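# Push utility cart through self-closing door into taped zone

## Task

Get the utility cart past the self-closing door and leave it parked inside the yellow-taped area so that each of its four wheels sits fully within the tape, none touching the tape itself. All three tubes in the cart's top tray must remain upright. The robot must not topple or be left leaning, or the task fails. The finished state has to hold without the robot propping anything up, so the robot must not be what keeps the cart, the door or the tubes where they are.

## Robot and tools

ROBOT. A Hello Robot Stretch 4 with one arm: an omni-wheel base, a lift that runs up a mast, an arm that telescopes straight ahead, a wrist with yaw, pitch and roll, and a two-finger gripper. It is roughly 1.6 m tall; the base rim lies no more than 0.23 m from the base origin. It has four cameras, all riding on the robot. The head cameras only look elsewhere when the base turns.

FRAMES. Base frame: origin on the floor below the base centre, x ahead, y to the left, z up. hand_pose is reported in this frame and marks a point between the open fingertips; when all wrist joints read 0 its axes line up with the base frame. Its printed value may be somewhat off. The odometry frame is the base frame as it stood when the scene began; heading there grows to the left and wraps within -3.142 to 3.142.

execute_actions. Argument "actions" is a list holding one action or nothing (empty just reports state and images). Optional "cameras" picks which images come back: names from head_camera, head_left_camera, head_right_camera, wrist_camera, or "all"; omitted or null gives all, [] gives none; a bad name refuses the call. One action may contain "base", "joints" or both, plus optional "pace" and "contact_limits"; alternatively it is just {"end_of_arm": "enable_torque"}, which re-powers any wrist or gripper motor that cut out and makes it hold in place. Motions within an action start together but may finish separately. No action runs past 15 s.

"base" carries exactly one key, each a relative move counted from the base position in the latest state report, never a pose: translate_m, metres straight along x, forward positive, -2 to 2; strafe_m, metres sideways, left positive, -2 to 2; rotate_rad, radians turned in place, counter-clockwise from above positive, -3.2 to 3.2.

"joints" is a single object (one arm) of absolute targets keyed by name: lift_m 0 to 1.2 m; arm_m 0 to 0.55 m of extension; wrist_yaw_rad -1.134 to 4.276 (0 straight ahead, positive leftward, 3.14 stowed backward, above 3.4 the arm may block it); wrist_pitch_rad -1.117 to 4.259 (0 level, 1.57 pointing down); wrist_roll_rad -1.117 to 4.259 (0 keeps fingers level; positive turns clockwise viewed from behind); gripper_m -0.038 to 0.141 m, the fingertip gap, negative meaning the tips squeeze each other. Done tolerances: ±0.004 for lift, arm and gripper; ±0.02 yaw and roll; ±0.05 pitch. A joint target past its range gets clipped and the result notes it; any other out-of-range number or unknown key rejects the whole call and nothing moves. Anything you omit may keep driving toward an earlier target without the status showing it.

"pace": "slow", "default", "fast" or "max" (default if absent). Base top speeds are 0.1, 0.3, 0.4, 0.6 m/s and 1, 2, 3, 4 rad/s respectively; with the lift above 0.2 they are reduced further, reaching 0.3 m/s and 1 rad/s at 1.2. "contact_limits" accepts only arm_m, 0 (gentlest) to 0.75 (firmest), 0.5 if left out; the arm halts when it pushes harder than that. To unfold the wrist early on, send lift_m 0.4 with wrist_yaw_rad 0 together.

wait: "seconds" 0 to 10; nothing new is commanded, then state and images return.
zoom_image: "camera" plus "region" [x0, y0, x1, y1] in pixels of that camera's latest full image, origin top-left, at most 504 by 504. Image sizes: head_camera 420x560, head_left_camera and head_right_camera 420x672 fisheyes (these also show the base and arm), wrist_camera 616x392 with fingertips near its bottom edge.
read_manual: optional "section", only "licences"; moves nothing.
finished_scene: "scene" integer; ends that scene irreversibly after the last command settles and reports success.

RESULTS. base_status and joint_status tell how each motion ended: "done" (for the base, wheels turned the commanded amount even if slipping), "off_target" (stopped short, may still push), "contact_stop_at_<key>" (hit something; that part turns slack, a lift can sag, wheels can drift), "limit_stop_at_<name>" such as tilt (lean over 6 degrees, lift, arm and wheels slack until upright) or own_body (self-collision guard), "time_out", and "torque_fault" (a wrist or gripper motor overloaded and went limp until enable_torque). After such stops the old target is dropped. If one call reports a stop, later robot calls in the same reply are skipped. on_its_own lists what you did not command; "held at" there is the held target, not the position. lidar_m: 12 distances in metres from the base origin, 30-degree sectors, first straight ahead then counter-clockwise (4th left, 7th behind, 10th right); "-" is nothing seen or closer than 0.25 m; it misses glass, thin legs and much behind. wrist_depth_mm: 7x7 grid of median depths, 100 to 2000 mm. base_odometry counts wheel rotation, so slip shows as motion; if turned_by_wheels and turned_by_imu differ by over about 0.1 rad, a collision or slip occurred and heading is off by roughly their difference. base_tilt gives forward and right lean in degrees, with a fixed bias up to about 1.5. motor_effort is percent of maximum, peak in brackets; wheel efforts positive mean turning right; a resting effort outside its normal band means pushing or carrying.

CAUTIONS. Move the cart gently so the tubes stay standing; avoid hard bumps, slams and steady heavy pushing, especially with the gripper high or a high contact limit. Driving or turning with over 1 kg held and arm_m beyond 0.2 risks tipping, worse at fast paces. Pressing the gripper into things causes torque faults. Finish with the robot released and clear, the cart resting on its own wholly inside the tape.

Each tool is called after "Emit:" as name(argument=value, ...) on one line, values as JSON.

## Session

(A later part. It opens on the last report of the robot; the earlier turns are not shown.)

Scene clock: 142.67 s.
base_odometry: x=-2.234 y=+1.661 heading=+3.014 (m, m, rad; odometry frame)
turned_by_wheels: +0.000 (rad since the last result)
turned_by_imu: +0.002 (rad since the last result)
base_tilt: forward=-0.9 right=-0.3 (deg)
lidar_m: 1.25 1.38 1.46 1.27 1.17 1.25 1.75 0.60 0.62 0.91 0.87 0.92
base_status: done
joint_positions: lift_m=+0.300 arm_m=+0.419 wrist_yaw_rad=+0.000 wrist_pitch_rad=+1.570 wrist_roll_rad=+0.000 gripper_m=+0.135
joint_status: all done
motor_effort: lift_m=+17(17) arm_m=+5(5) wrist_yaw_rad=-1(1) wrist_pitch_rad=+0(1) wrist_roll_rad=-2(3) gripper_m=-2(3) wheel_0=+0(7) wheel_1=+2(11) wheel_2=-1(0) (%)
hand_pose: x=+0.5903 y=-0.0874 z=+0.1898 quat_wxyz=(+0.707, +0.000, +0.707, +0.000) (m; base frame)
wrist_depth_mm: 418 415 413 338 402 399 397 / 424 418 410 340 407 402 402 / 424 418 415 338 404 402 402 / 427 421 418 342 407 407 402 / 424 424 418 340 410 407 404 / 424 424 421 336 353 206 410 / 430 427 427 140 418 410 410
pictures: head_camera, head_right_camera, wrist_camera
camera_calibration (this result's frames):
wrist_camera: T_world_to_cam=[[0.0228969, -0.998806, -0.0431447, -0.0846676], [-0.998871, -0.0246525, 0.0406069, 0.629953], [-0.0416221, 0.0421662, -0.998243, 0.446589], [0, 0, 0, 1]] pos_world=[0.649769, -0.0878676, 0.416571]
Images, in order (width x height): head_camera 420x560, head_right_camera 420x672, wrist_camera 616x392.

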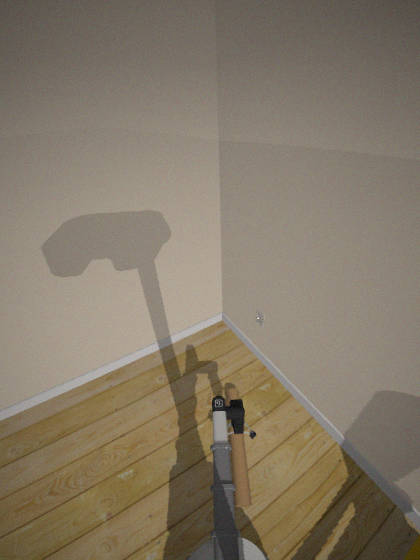

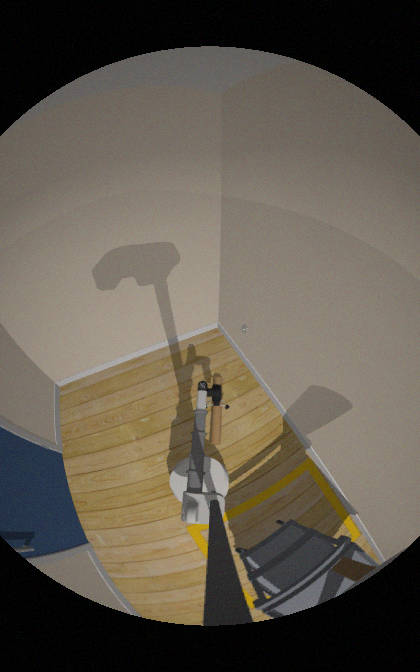

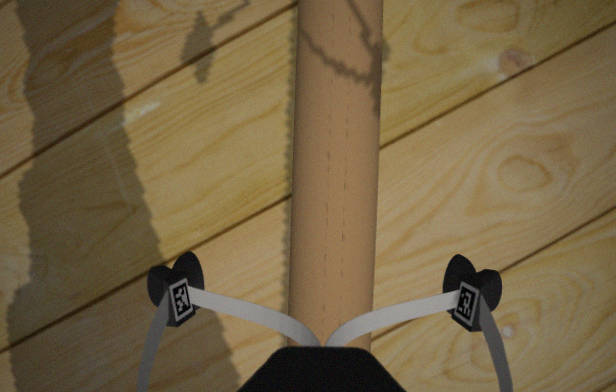

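Emit:
execute_actions(actions=[{"joints":{"lift_m":0.157}}], cameras=["wrist_camera"])

Emit:
execute_actions(actions=[{"joints":{"gripper_m":0.03}}], cameras=["wrist_camera"])

Emit:
execute_actions(actions=[{"joints":{"lift_m":0.6}}], cameras=["wrist_camera"])

Emit:
execute_actions(actions=[{"joints":{"lift_m":1.05,"wrist_pitch_rad":0,"arm_m":0.05}}])

Scene clock: 145.00 s.
base_odometry: x=-2.234 y=+1.661 heading=+3.014 (m, m, rad; odometry frame)
turned_by_wheels: +0.000 (rad since the last result)
turned_by_imu: +0.001 (rad since the last result)
base_tilt: forward=-0.9 right=-0.2 (deg)
lidar_m: 1.26 1.39 1.45 1.25 1.16 1.25 1.76 0.61 0.61 0.91 0.87 0.91
base_status: not commanded
joint_positions: lift_m=+0.157 arm_m=+0.419 wrist_yaw_rad=+0.000 wrist_pitch_rad=+1.570 wrist_roll_rad=+0.000 gripper_m=+0.135
joint_status: all done
motor_effort: lift_m=+16(16) arm_m=+5(5) wrist_yaw_rad=+0(1) wrist_pitch_rad=-4(2) wrist_roll_rad=+0(2) gripper_m=+0(1) wheel_0=+0(0) wheel_1=+2(2) wheel_2=+0(1) (%)
hand_pose: x=+0.5903 y=-0.0874 z=+0.0469 quat_wxyz=(+0.707, +0.000, +0.707, +0.000) (m; base frame)
wrist_depth_mm: 276 271 270 192 191 264 260 / 276 273 270 192 193 264 260 / 278 276 271 193 195 265 263 / 278 274 274 193 196 266 265 / 279 277 276 194 198 266 266 / 281 278 276 192 191 206 266 / 282 278 277 140 238 270 268
pictures: wrist_camera
camera_calibration (this result's frames):
wrist_camera: T_world_to_cam=[[0.0228969, -0.998806, -0.0431447, -0.0908331], [-0.998871, -0.0246525, 0.0406069, 0.635758], [-0.0416221, 0.0421662, -0.998243, 0.303937], [0, 0, 0, 1]] pos_world=[0.649771, -0.0878676, 0.273668]
Images, in order (width x height): wrist_camera 616x392.

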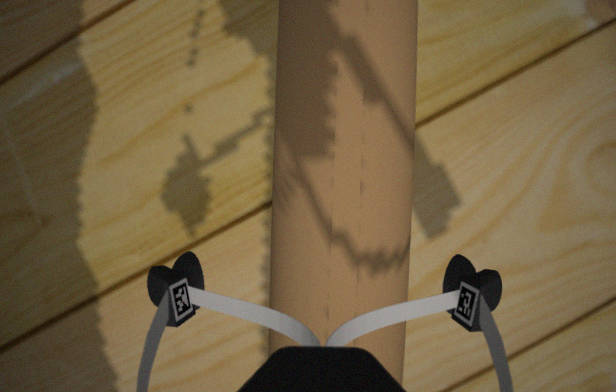

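Scene clock: 147.00 s.
base_odometry: x=-2.234 y=+1.661 heading=+3.014 (m, m, rad; odometry frame)
turned_by_wheels: +0.000 (rad since the last result)
turned_by_imu: +0.000 (rad since the last result)
base_tilt: forward=-0.9 right=-0.2 (deg)
lidar_m: 0.33 1.38 1.45 1.25 1.16 1.24 1.74 0.60 0.62 0.92 0.87 0.37
base_status: not commanded
joint_positions: lift_m=+0.157 arm_m=+0.419 wrist_yaw_rad=+0.000 wrist_pitch_rad=+1.570 wrist_roll_rad=+0.000 gripper_m=+0.031
joint_status: all done
motor_effort: lift_m=+18(18) arm_m=+5(5) wrist_yaw_rad=-1(1) wrist_pitch_rad=-2(0) wrist_roll_rad=-2(2) gripper_m=-24(35) wheel_0=+0(0) wheel_1=+1(1) wheel_2=-1(1) (%)
hand_pose: x=+0.5903 y=-0.0874 z=+0.0468 quat_wxyz=(+0.707, +0.000, +0.707, +0.000) (m; base frame)
wrist_depth_mm: 271 270 267 181 195 259 257 / 274 271 270 180 197 262 260 / 274 273 271 181 198 265 260 / 277 273 271 181 202 265 263 / 278 276 272 181 204 265 264 / 278 278 190 180 186 265 265 / 282 278 276 131 268 268 268
pictures: wrist_camera
camera_calibration (this result's frames):
wrist_camera: T_world_to_cam=[[0.0228938, -0.998806, -0.0431464, -0.0908391], [-0.998868, -0.0246526, 0.0406815, 0.635744], [-0.0416966, 0.0421662, -0.99824, 0.303789], [0, 0, 0, 1]] pos_world=[0.649771, -0.0878676, 0.273472]
Images, in order (width x height): wrist_camera 616x392.

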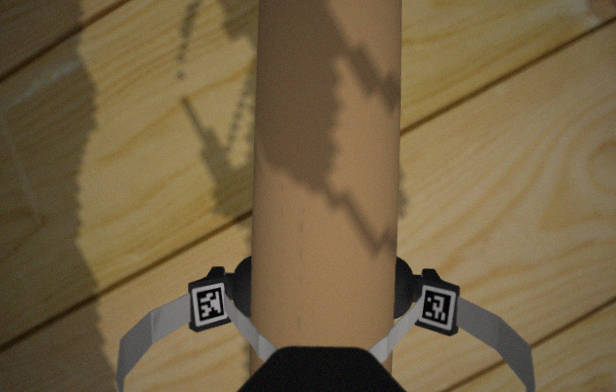

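Scene clock: 149.77 s.
base_odometry: x=-2.234 y=+1.661 heading=+3.014 (m, m, rad; odometry frame)
turned_by_wheels: +0.000 (rad since the last result)
turned_by_imu: +0.001 (rad since the last result)
base_tilt: forward=-0.9 right=-0.2 (deg)
lidar_m: 0.32 1.39 1.45 1.26 1.16 1.25 1.75 0.60 0.62 0.92 0.87 0.32
base_status: not commanded
joint_positions: lift_m=+0.600 arm_m=+0.419 wrist_yaw_rad=+0.000 wrist_pitch_rad=+1.571 wrist_roll_rad=+0.000 gripper_m=+0.031
joint_status: all done
motor_effort: lift_m=+24(26) arm_m=+5(5) wrist_yaw_rad=-1(1) wrist_pitch_rad=-5(5) wrist_roll_rad=-2(2) gripper_m=-26(24) wheel_0=+0(0) wheel_1=+1(1) wheel_2=+0(1) (%)
hand_pose: x=+0.5900 y=-0.0874 z=+0.4893 quat_wxyz=(+0.707, +0.000, +0.707, +0.000) (m; base frame)
wrist_depth_mm: 723 715 699 187 206 683 640 / 723 715 707 185 206 691 683 / 723 715 715 183 205 699 691 / 715 723 715 183 206 699 699 / 741 732 723 181 207 699 691 / 732 732 190 181 186 699 707 / 732 732 732 131 707 699 707
pictures: wrist_camera
camera_calibration (this result's frames):
wrist_camera: T_world_to_cam=[[0.0228557, -0.998806, -0.0431666, -0.0717071], [-0.998832, -0.0246528, 0.0415674, 0.617036], [-0.0425819, 0.0421661, -0.998203, 0.746044], [0, 0, 0, 1]] pos_world=[0.649722, -0.0878676, 0.715959]
Images, in order (width x height): wrist_camera 616x392.

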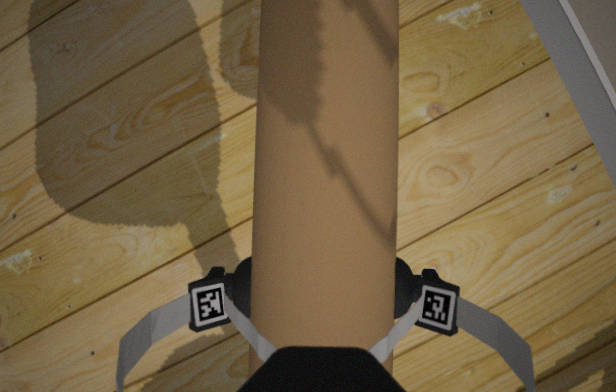

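Scene clock: 152.57 s.
base_odometry: x=-2.234 y=+1.661 heading=+3.014 (m, m, rad; odometry frame)
turned_by_wheels: +0.000 (rad since the last result)
turned_by_imu: +0.001 (rad since the last result)
base_tilt: forward=-0.9 right=-0.2 (deg)
lidar_m: 0.41 1.39 1.45 1.26 1.16 1.24 1.75 0.62 0.65 0.92 0.88 0.91
base_status: not commanded
joint_positions: lift_m=+1.050 arm_m=+0.051 wrist_yaw_rad=+0.000 wrist_pitch_rad=+0.011 wrist_roll_rad=+0.000 gripper_m=+0.030
joint_status: all done
on_its_own: wrist_pitch_rad is at rest, and its effort (-34) is outside its rest range (-23 to +23)
motor_effort: lift_m=+24(25) arm_m=-5(6) wrist_yaw_rad=-2(1) wrist_pitch_rad=-34(39) wrist_roll_rad=+0(2) gripper_m=-23(24) wheel_0=+0(0) wheel_1=+1(1) wheel_2=-1(1) (%)
hand_pose: x=+0.5103 y=-0.0875 z=+1.2247 quat_wxyz=(+1.000, +0.000, +0.005, +0.000) (m; base frame)
wrist_depth_mm: 991 1098 1182 191 215 768 634 / 991 1078 1182 189 214 768 634 / 1008 1078 1160 187 212 768 640 / 1008 1098 1182 185 211 788 640 / 991 1098 1182 182 208 798 647 / 1008 1078 190 180 186 715 640 / 1042 1060 1255 131 917 778 647
pictures: head_camera, head_left_camera, head_right_camera, wrist_camera
camera_calibration (this result's frames):
wrist_camera: T_world_to_cam=[[0.0432591, -0.998816, 0.0222737, -0.128739], [-0.0522666, -0.0245266, -0.998332, 1.2974], [0.997696, 0.0420228, -0.0532657, -0.211368], [0, 0, 0, 1]] pos_world=[0.28426, -0.0878839, 1.28684]
Images, in order (width x height): head_camera 420x560, head_left_camera 420x672, head_right_camera 420x672, wrist_camera 616x392.

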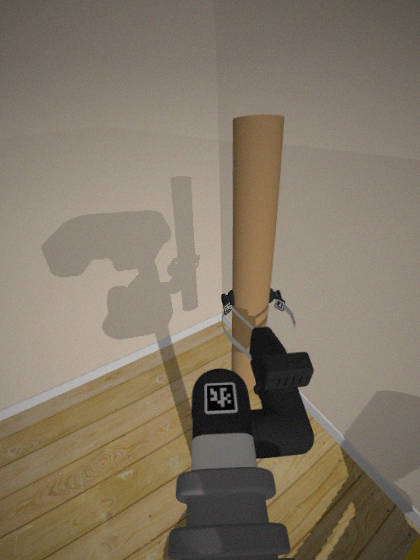

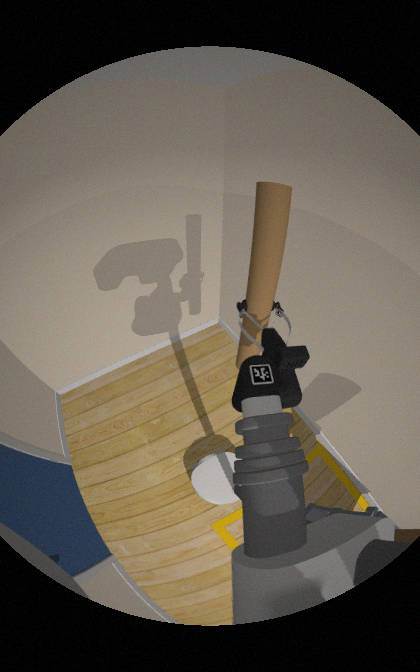

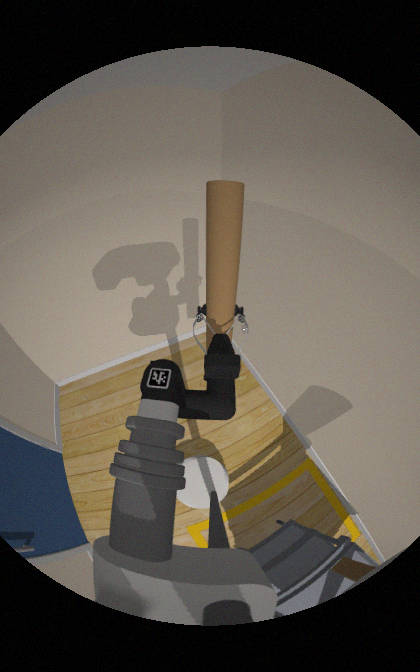

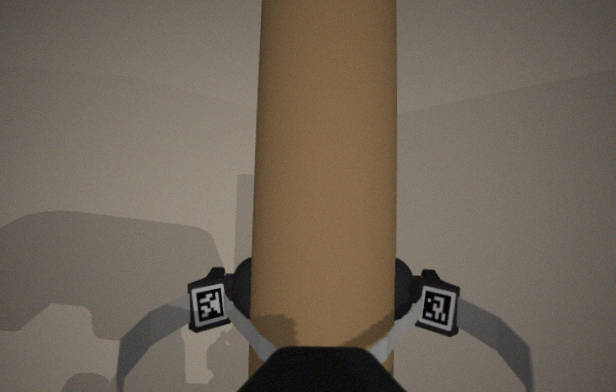

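Emit:
execute_actions(actions=[{"base":{"rotate_rad":-1.015},"joints":{"wrist_pitch_rad":-0.1},"pace":"slow"}], cameras=[])

Emit:
execute_actions(actions=[{"base":{"translate_m":-0.75}}], cameras=["head_right_camera"])

Emit:
execute_actions(actions=[{"base":{"strafe_m":-1.1}}])

Scene clock: 155.67 s.
base_odometry: x=-2.234 y=+1.661 heading=+1.999 (m, m, rad; odometry frame)
turned_by_wheels: -1.015 (rad since the last result)
turned_by_imu: -1.029 (rad since the last result)
base_tilt: forward=-0.9 right=-0.2 (deg)
lidar_m: 0.42 0.92 1.28 1.39 1.47 1.27 1.20 1.28 1.81 0.59 0.61 0.89
base_status: done
joint_positions: lift_m=+1.050 arm_m=+0.051 wrist_yaw_rad=+0.000 wrist_pitch_rad=-0.090 wrist_roll_rad=+0.000 gripper_m=+0.030
joint_status: all done
on_its_own: wrist_pitch_rad is at rest, and its effort (-31) is outside its rest range (-23 to +23)
motor_effort: lift_m=+24(24) arm_m=-5(5) wrist_yaw_rad=+1(1) wrist_pitch_rad=-31(39) wrist_roll_rad=-2(1) gripper_m=-23(23) wheel_0=+0(4) wheel_1=+0(4) wheel_2=+2(4) (%)
hand_pose: x=+0.5091 y=-0.0875 z=+1.2536 quat_wxyz=(+0.999, +0.000, -0.045, +0.000) (m; base frame)
wrist_depth_mm: 668 661 634 194 621 603 603 / 668 647 634 191 220 609 591 / 647 640 634 189 215 597 591 / 661 640 627 186 213 597 585 / 654 640 621 184 208 591 585 / 640 627 190 181 186 580 574 / 634 627 615 131 585 580 574
pictures: none
No camera images: the call's "cameras" was empty. Leave "cameras" out to get every camera's image.

Scene clock: 159.63 s.
base_odometry: x=-1.923 y=+0.979 heading=+1.999 (m, m, rad; odometry frame)
turned_by_wheels: +0.000 (rad since the last result)
turned_by_imu: +0.000 (rad since the last result)
base_tilt: forward=-0.9 right=-0.2 (deg)
lidar_m: 0.42 1.73 1.45 1.41 0.64 0.49 0.46 0.45 0.70 2.07 0.99 0.91
base_status: done
joint_positions: lift_m=+1.050 arm_m=+0.051 wrist_yaw_rad=+0.000 wrist_pitch_rad=-0.090 wrist_roll_rad=+0.000 gripper_m=+0.030
joint_status: not commanded
on_its_own: wrist_pitch_rad is at rest, and its effort (-32) is outside its rest range (-23 to +23)
motor_effort: lift_m=+23(24) arm_m=-5(5) wrist_yaw_rad=+0(2) wrist_pitch_rad=-32(30) wrist_roll_rad=-1(0) gripper_m=-26(26) wheel_0=+0(3) wheel_1=+1(5) wheel_2=-2(10) (%)
hand_pose: x=+0.5091 y=-0.0874 z=+1.2537 quat_wxyz=(+0.999, +0.000, -0.045, +0.000) (m; base frame)
wrist_depth_mm: 1499 1464 1464 192 219 1397 1308 / 1430 1464 1397 190 216 1336 1308 / 1464 1430 1430 187 213 1308 1308 / 1464 1430 1366 185 211 1336 1281 / 1430 1464 1397 182 207 1281 1281 / 1430 1397 190 181 186 1281 1281 / 1397 1397 1366 131 1281 1255 1255
pictures: head_right_camera
Images, in order (width x height): head_right_camera 420x672.

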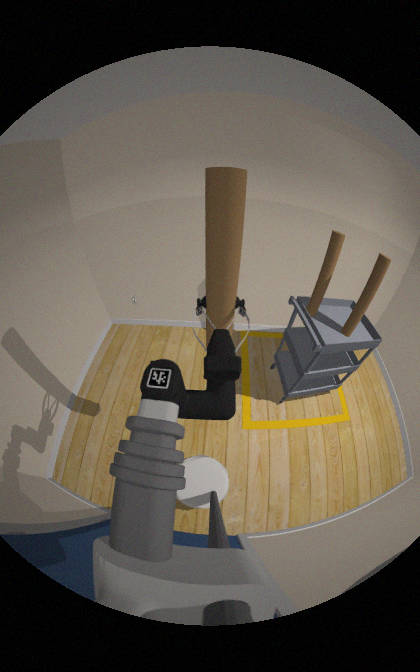

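Scene clock: 164.63 s.
base_odometry: x=-0.922 y=+1.435 heading=+1.999 (m, m, rad; odometry frame)
turned_by_wheels: +0.000 (rad since the last result)
turned_by_imu: +0.005 (rad since the last result)
base_tilt: forward=-0.9 right=-0.2 (deg)
lidar_m: 0.45 0.73 2.34 1.76 0.69 0.51 0.49 0.52 0.76 1.20 1.25 1.67
base_status: done
joint_positions: lift_m=+1.050 arm_m=+0.051 wrist_yaw_rad=+0.000 wrist_pitch_rad=-0.090 wrist_roll_rad=+0.000 gripper_m=+0.030
joint_status: not commanded
on_its_own: wrist_pitch_rad is at rest, and its effort (-33) is outside its rest range (-23 to +23)
motor_effort: lift_m=+23(23) arm_m=-5(5) wrist_yaw_rad=+0(0) wrist_pitch_rad=-33(32) wrist_roll_rad=-1(1) gripper_m=-25(23) wheel_0=+0(7) wheel_1=+0(7) wheel_2=-1(1) (%)
hand_pose: x=+0.5091 y=-0.0875 z=+1.2537 quat_wxyz=(+0.999, +0.000, -0.045, +0.000) (m; base frame)
wrist_depth_mm: 1430 1464 1397 191 220 1336 1281 / 1430 1430 1397 189 216 1281 1255 / 1430 1366 591 187 213 1281 1255 / 1397 1366 564 185 212 1308 1281 / 1430 1397 554 183 207 1281 1255 / 1366 741 190 181 186 1255 1255 / 1366 741 544 131 1255 1229 1205
pictures: head_camera, head_left_camera, head_right_camera, wrist_camera
camera_calibration (this result's frames):
wrist_camera: T_world_to_cam=[[0.0407804, -0.998813, 0.0266366, -0.133547], [0.0480946, -0.0246657, -0.998538, 1.27545], [0.99801, 0.0420019, 0.0470316, -0.33456], [0, 0, 0, 1]] pos_world=[0.277998, -0.0878765, 1.29288]
Images, in order (width x height): head_camera 420x560, head_left_camera 420x672, head_right_camera 420x672, wrist_camera 616x392.

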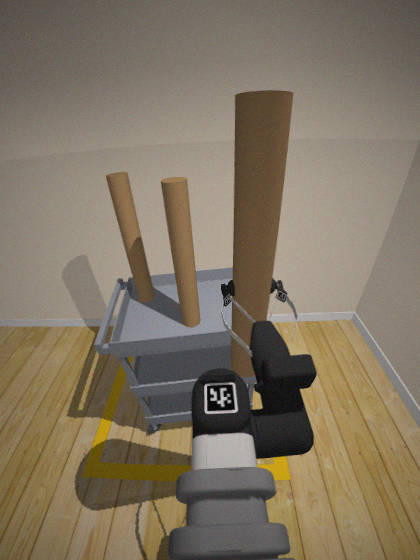

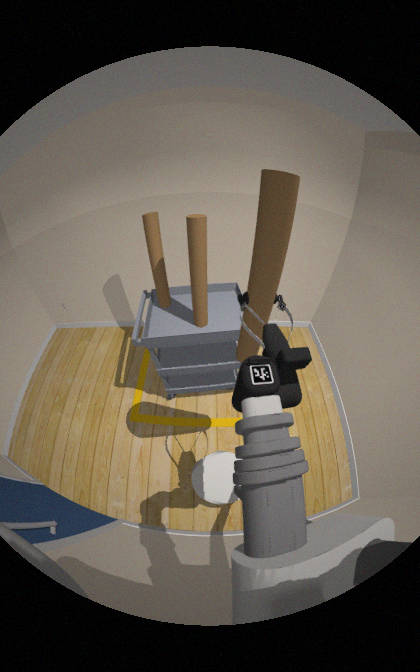

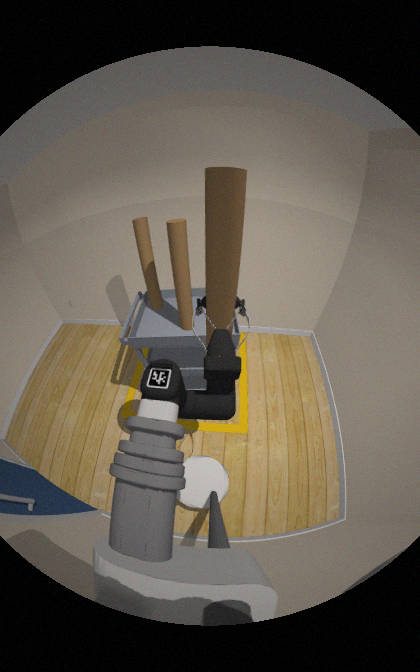

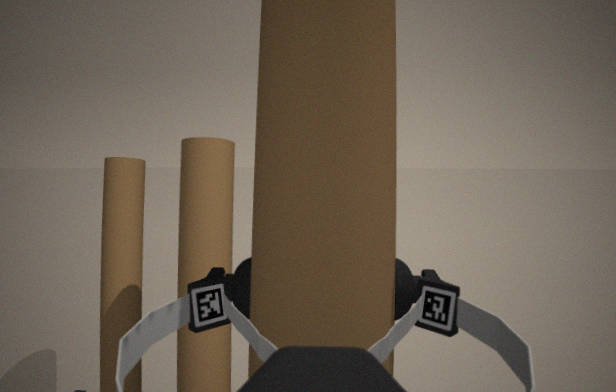

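Emit:
execute_actions(actions=[{"base":{"translate_m":0.25},"joints":{"arm_m":0.21,"wrist_pitch_rad":-0.125},"pace":"slow"}])

Scene clock: 169.67 s.
base_odometry: x=-1.026 y=+1.663 heading=+1.999 (m, m, rad; odometry frame)
turned_by_wheels: +0.000 (rad since the last result)
turned_by_imu: +0.002 (rad since the last result)
base_tilt: forward=-0.9 right=-0.3 (deg)
lidar_m: 0.45 0.47 0.61 2.51 1.03 0.76 0.74 0.78 1.13 1.22 1.28 0.49
base_status: done
joint_positions: lift_m=+1.050 arm_m=+0.209 wrist_yaw_rad=+0.000 wrist_pitch_rad=-0.115 wrist_roll_rad=+0.000 gripper_m=+0.030
joint_status: all done
on_its_own: wrist_pitch_rad is at rest, and its effort (-31) is outside its rest range (-23 to +23)
motor_effort: lift_m=+23(23) arm_m=+5(6) wrist_yaw_rad=+1(1) wrist_pitch_rad=-31(35) wrist_roll_rad=-2(1) gripper_m=-22(23) wheel_0=-1(4) wheel_1=+0(2) wheel_2=+0(5) (%)
hand_pose: x=+0.6666 y=-0.0874 z=+1.2609 quat_wxyz=(+0.998, +0.000, -0.057, +0.000) (m; base frame)
wrist_depth_mm: 198 1008 976 191 215 931 904 / 200 991 991 188 213 917 904 / 198 991 960 187 211 904 891 / 202 976 946 185 211 891 866 / 580 946 946 182 208 878 866 / 976 946 190 181 186 866 854 / 946 946 917 131 878 866 842
pictures: head_camera, head_left_camera, head_right_camera, wrist_camera
camera_calibration (this result's frames):
wrist_camera: T_world_to_cam=[[0.0402501, -0.998807, 0.0276565, -0.14105], [0.0731777, -0.0246579, -0.997014, 1.25644], [0.996506, 0.0421538, 0.0720979, -0.522662], [0, 0, 0, 1]] pos_world=[0.43457, -0.087868, 1.29427]
Images, in order (width x height): head_camera 420x560, head_left_camera 420x672, head_right_camera 420x672, wrist_camera 616x392.

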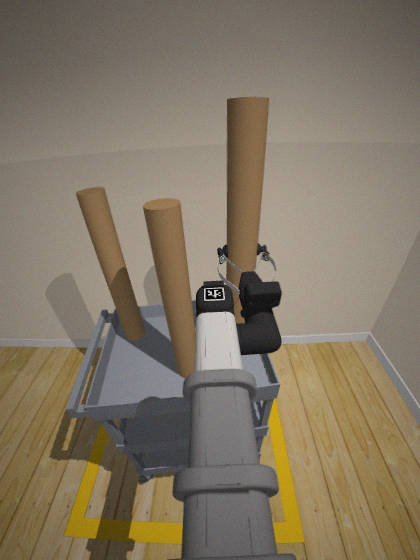

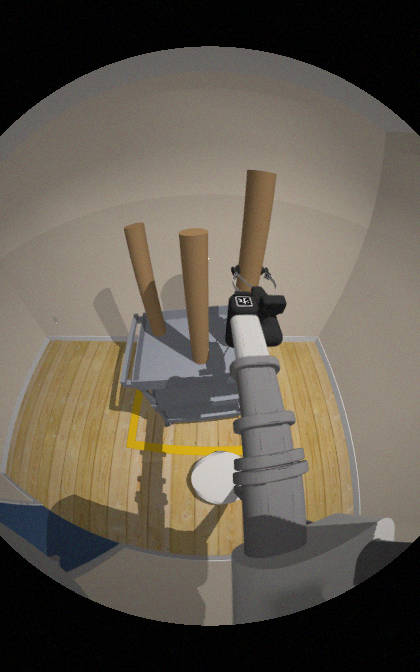

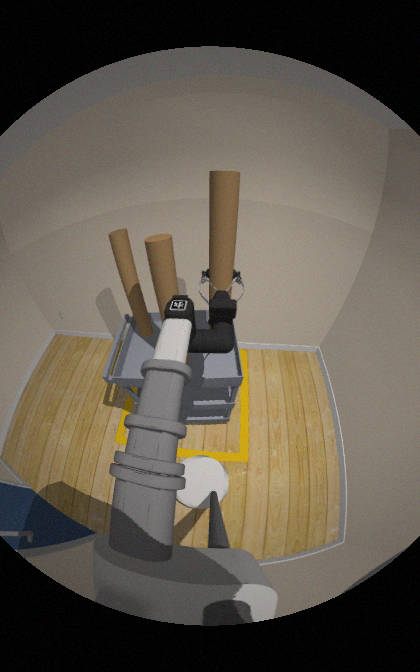

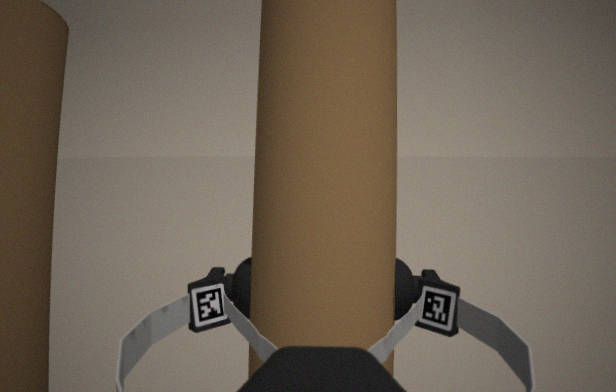

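Emit:
execute_actions(actions=[{"joints":{"lift_m":0.88}}], cameras=["head_camera","wrist_camera"])

Emit:
execute_actions(actions=[{"joints":{"lift_m":0.865},"pace":"slow"}], cameras=["head_right_camera"])

Scene clock: 172.03 s.
base_odometry: x=-1.026 y=+1.663 heading=+1.999 (m, m, rad; odometry frame)
turned_by_wheels: +0.000 (rad since the last result)
turned_by_imu: +0.001 (rad since the last result)
base_tilt: forward=-0.9 right=-0.1 (deg)
lidar_m: 0.45 0.47 0.59 2.51 1.02 0.77 0.73 0.78 1.11 1.21 1.28 0.50
base_status: not commanded
joint_positions: lift_m=+0.880 arm_m=+0.209 wrist_yaw_rad=+0.000 wrist_pitch_rad=-0.115 wrist_roll_rad=+0.000 gripper_m=+0.030
joint_status: all done
on_its_own: wrist_pitch_rad is at rest, and its effort (-32) is outside its rest range (-23 to +23)
motor_effort: lift_m=+19(21) arm_m=+5(5) wrist_yaw_rad=+0(2) wrist_pitch_rad=-32(33) wrist_roll_rad=+0(1) gripper_m=-22(22) wheel_0=+0(1) wheel_1=+0(1) wheel_2=+0(0) (%)
hand_pose: x=+0.6666 y=-0.0874 z=+1.0912 quat_wxyz=(+0.998, +0.000, -0.057, +0.000) (m; base frame)
wrist_depth_mm: 198 1008 1008 191 216 931 917 / 200 1008 960 189 213 904 904 / 198 991 960 186 211 904 878 / 202 976 946 185 211 878 866 / 585 960 946 182 208 891 866 / 976 931 190 181 186 866 866 / 960 904 931 131 878 878 854
pictures: head_camera, wrist_camera
camera_calibration (this result's frames):
wrist_camera: T_world_to_cam=[[0.0402578, -0.998807, 0.0276455, -0.136349], [0.0729049, -0.024658, -0.997034, 1.08741], [0.996526, 0.0421539, 0.0718252, -0.510157], [0, 0, 0, 1]] pos_world=[0.434596, -0.087868, 1.1246]
Images, in order (width x height): head_camera 420x560, wrist_camera 616x392.

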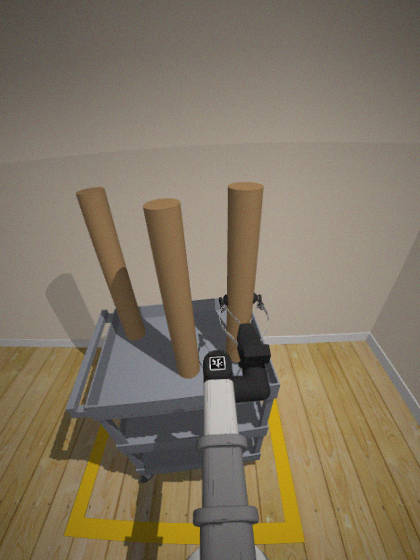

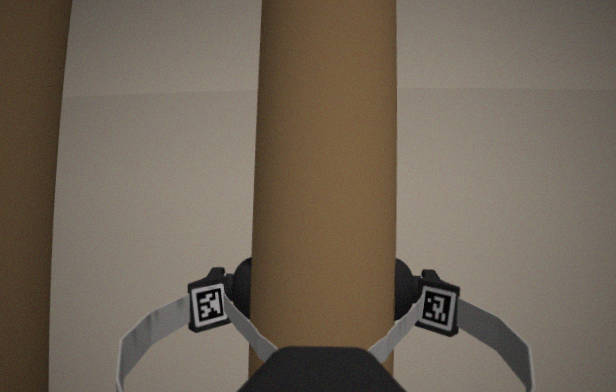

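Scene clock: 172.87 s.
base_odometry: x=-1.026 y=+1.663 heading=+1.999 (m, m, rad; odometry frame)
turned_by_wheels: +0.000 (rad since the last result)
turned_by_imu: +0.000 (rad since the last result)
base_tilt: forward=-0.9 right=-0.2 (deg)
lidar_m: 0.46 0.46 0.62 2.51 1.03 0.77 0.75 0.79 1.11 1.21 1.28 0.50
base_status: not commanded
joint_positions: lift_m=+0.865 arm_m=+0.209 wrist_yaw_rad=+0.000 wrist_pitch_rad=-0.115 wrist_roll_rad=+0.000 gripper_m=+0.030
joint_status: all done
on_its_own: wrist_pitch_rad is at rest, and its effort (-32) is outside its rest range (-23 to +23)
motor_effort: lift_m=+19(20) arm_m=+5(5) wrist_yaw_rad=+1(1) wrist_pitch_rad=-32(31) wrist_roll_rad=+0(1) gripper_m=-25(22) wheel_0=+0(1) wheel_1=+0(0) wheel_2=+0(0) (%)
hand_pose: x=+0.6666 y=-0.0874 z=+1.0762 quat_wxyz=(+0.998, +0.000, -0.057, +0.000) (m; base frame)
wrist_depth_mm: 198 1008 991 191 216 931 904 / 200 976 976 189 213 917 904 / 198 976 976 187 211 904 891 / 203 976 960 185 211 891 866 / 580 960 946 182 208 891 866 / 960 946 191 181 186 866 866 / 960 931 917 131 878 878 854
pictures: head_right_camera
Images, in order (width x height): head_right_camera 420x672.

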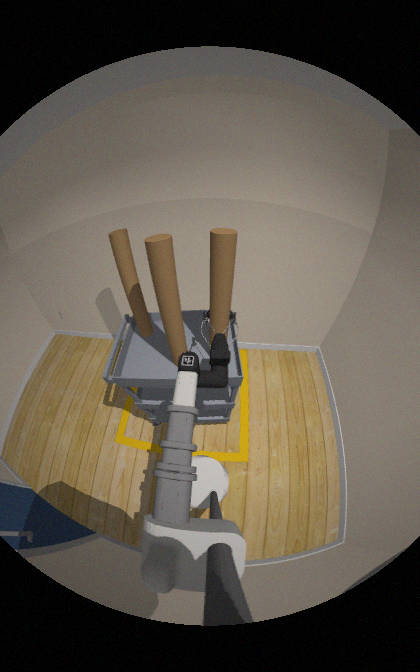

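Emit:
execute_actions(actions=[{"joints":{"lift_m":0.852},"pace":"slow"}], cameras=[])

Scene clock: 173.80 s.
base_odometry: x=-1.026 y=+1.663 heading=+1.999 (m, m, rad; odometry frame)
turned_by_wheels: +0.000 (rad since the last result)
turned_by_imu: +0.000 (rad since the last result)
base_tilt: forward=-0.8 right=-0.3 (deg)
lidar_m: 0.44 0.46 0.61 2.51 1.04 0.76 0.73 0.78 1.10 1.20 1.28 0.51
base_status: not commanded
joint_positions: lift_m=+0.852 arm_m=+0.209 wrist_yaw_rad=+0.000 wrist_pitch_rad=-0.127 wrist_roll_rad=+0.000 gripper_m=+0.031
joint_status: all done
motor_effort: lift_m=+14(18) arm_m=+5(5) wrist_yaw_rad=-2(2) wrist_pitch_rad=+2(31) wrist_roll_rad=+0(2) gripper_m=-23(24) wheel_0=+0(0) wheel_1=+1(0) wheel_2=+0(0) (%)
hand_pose: x=+0.6662 y=-0.0873 z=+1.0671 quat_wxyz=(+0.998, +0.000, -0.063, +0.000) (m; base frame)
wrist_depth_mm: 196 1008 991 194 946 931 917 / 198 1008 991 191 946 917 904 / 196 991 960 189 917 904 891 / 198 960 960 186 917 891 891 / 574 960 917 183 208 891 866 / 960 946 191 180 186 866 866 / 931 917 917 131 866 866 842
pictures: none
No camera images: the call's "cameras" was empty. Leave "cameras" out to get every camera's image.

The tube is seated, so I'm releasing it.

Emit:
execute_actions(actions=[{"joints":{"gripper_m":0.115},"pace":"slow"}], cameras=["head_camera","wrist_camera"])

Emit:
execute_actions(actions=[{"joints":{"arm_m":0.02}}])

Scene clock: 177.53 s.
base_odometry: x=-1.026 y=+1.663 heading=+1.999 (m, m, rad; odometry frame)
turned_by_wheels: +0.000 (rad since the last result)
turned_by_imu: +0.001 (rad since the last result)
base_tilt: forward=-0.9 right=-0.2 (deg)
lidar_m: 0.44 0.47 0.60 2.51 1.03 0.78 0.74 0.77 1.12 1.22 1.28 0.51
base_status: not commanded
joint_positions: lift_m=+0.852 arm_m=+0.209 wrist_yaw_rad=+0.000 wrist_pitch_rad=-0.123 wrist_roll_rad=+0.000 gripper_m=+0.115
joint_status: all done
motor_effort: lift_m=+16(16) arm_m=+5(5) wrist_yaw_rad=-1(1) wrist_pitch_rad=-7(3) wrist_roll_rad=-3(3) gripper_m=+1(27) wheel_0=+0(1) wheel_1=+0(0) wheel_2=+0(0) (%)
hand_pose: x=+0.6663 y=-0.0873 z=+1.0659 quat_wxyz=(+0.998, +0.000, -0.062, +0.000) (m; base frame)
wrist_depth_mm: 197 1008 991 194 946 917 917 / 199 1025 960 191 931 917 904 / 197 976 976 189 917 904 891 / 200 960 960 186 931 891 891 / 580 946 946 184 891 878 878 / 946 931 194 181 191 866 854 / 931 931 917 133 878 866 842
pictures: head_camera, wrist_camera
camera_calibration (this result's frames):
wrist_camera: T_world_to_cam=[[0.0403928, -0.998792, 0.0279941, -0.135993], [0.0815968, -0.0246261, -0.996361, 1.05575], [0.995847, 0.0425301, 0.0805035, -0.516857], [0, 0, 0, 1]] pos_world=[0.434057, -0.0878476, 1.09733]
Images, in order (width x height): head_camera 420x560, wrist_camera 616x392.

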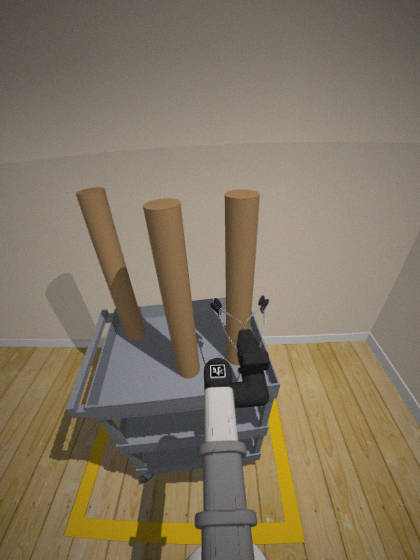

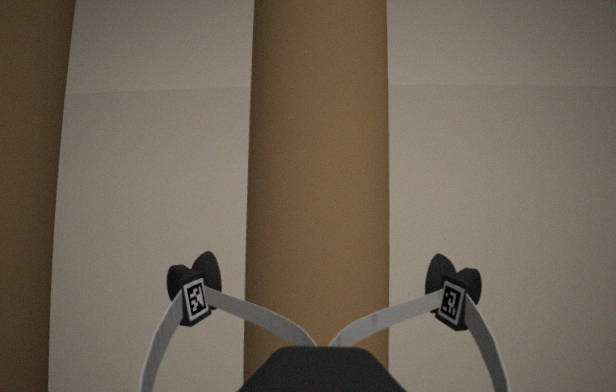

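Scene clock: 179.20 s.
base_odometry: x=-1.026 y=+1.663 heading=+1.999 (m, m, rad; odometry frame)
turned_by_wheels: +0.000 (rad since the last result)
turned_by_imu: +0.000 (rad since the last result)
base_tilt: forward=-0.9 right=-0.2 (deg)
lidar_m: 0.45 0.47 0.60 2.51 1.03 0.77 0.73 0.80 1.11 1.21 1.27 0.48
base_status: not commanded
joint_positions: lift_m=+0.852 arm_m=+0.021 wrist_yaw_rad=+0.000 wrist_pitch_rad=-0.123 wrist_roll_rad=+0.000 gripper_m=+0.115
joint_status: all done
motor_effort: lift_m=+15(16) arm_m=-5(5) wrist_yaw_rad=+0(0) wrist_pitch_rad=-9(7) wrist_roll_rad=-2(1) gripper_m=-3(2) wheel_0=-1(0) wheel_1=+0(0) wheel_2=+0(0) (%)
hand_pose: x=+0.4782 y=-0.0874 z=+1.0658 quat_wxyz=(+0.998, +0.000, -0.061, +0.000) (m; base frame)
wrist_depth_mm: 1229 357 1160 394 1138 1098 1098 / 569 353 1160 392 1138 1098 1098 / 559 347 1160 382 1098 1078 1060 / 554 343 1138 382 1118 1078 1042 / 544 340 1118 375 1078 1060 1060 / 539 330 202 368 1042 1042 1025 / 530 325 878 133 1078 1060 1025
pictures: head_camera, head_left_camera, head_right_camera, wrist_camera
camera_calibration (this result's frames):
wrist_camera: T_world_to_cam=[[0.0400019, -0.998808, 0.0279763, -0.128299], [0.0811411, -0.0246591, -0.996398, 1.07122], [0.9959, 0.0421278, 0.0800579, -0.329019], [0, 0, 0, 1]] pos_world=[0.245883, -0.0878694, 1.09729]
Images, in order (width x height): head_camera 420x560, head_left_camera 420x672, head_right_camera 420x672, wrist_camera 616x392.

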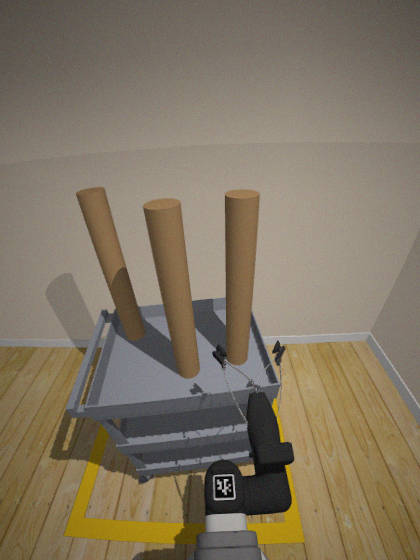

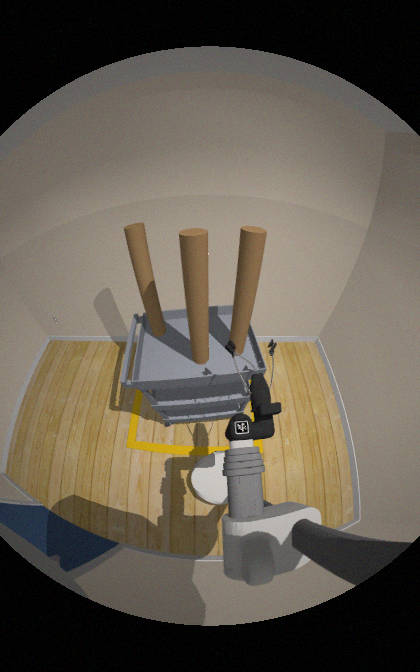

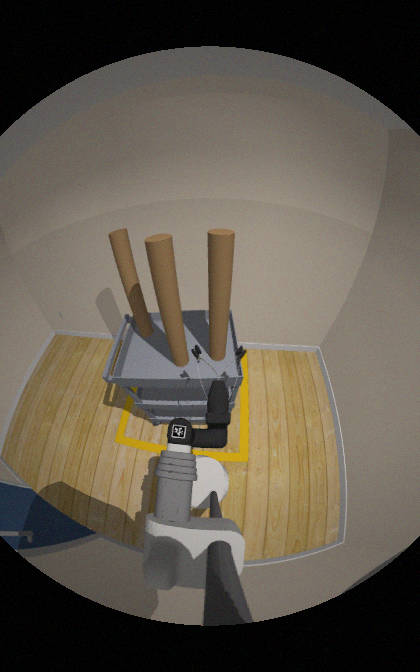

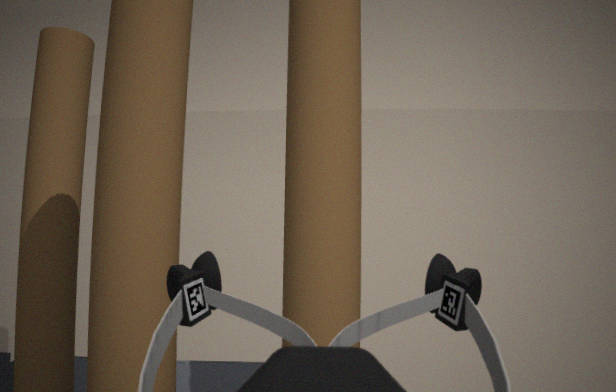

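Emit:
finished_scene(scene=1)

The scene is finished: the task was done.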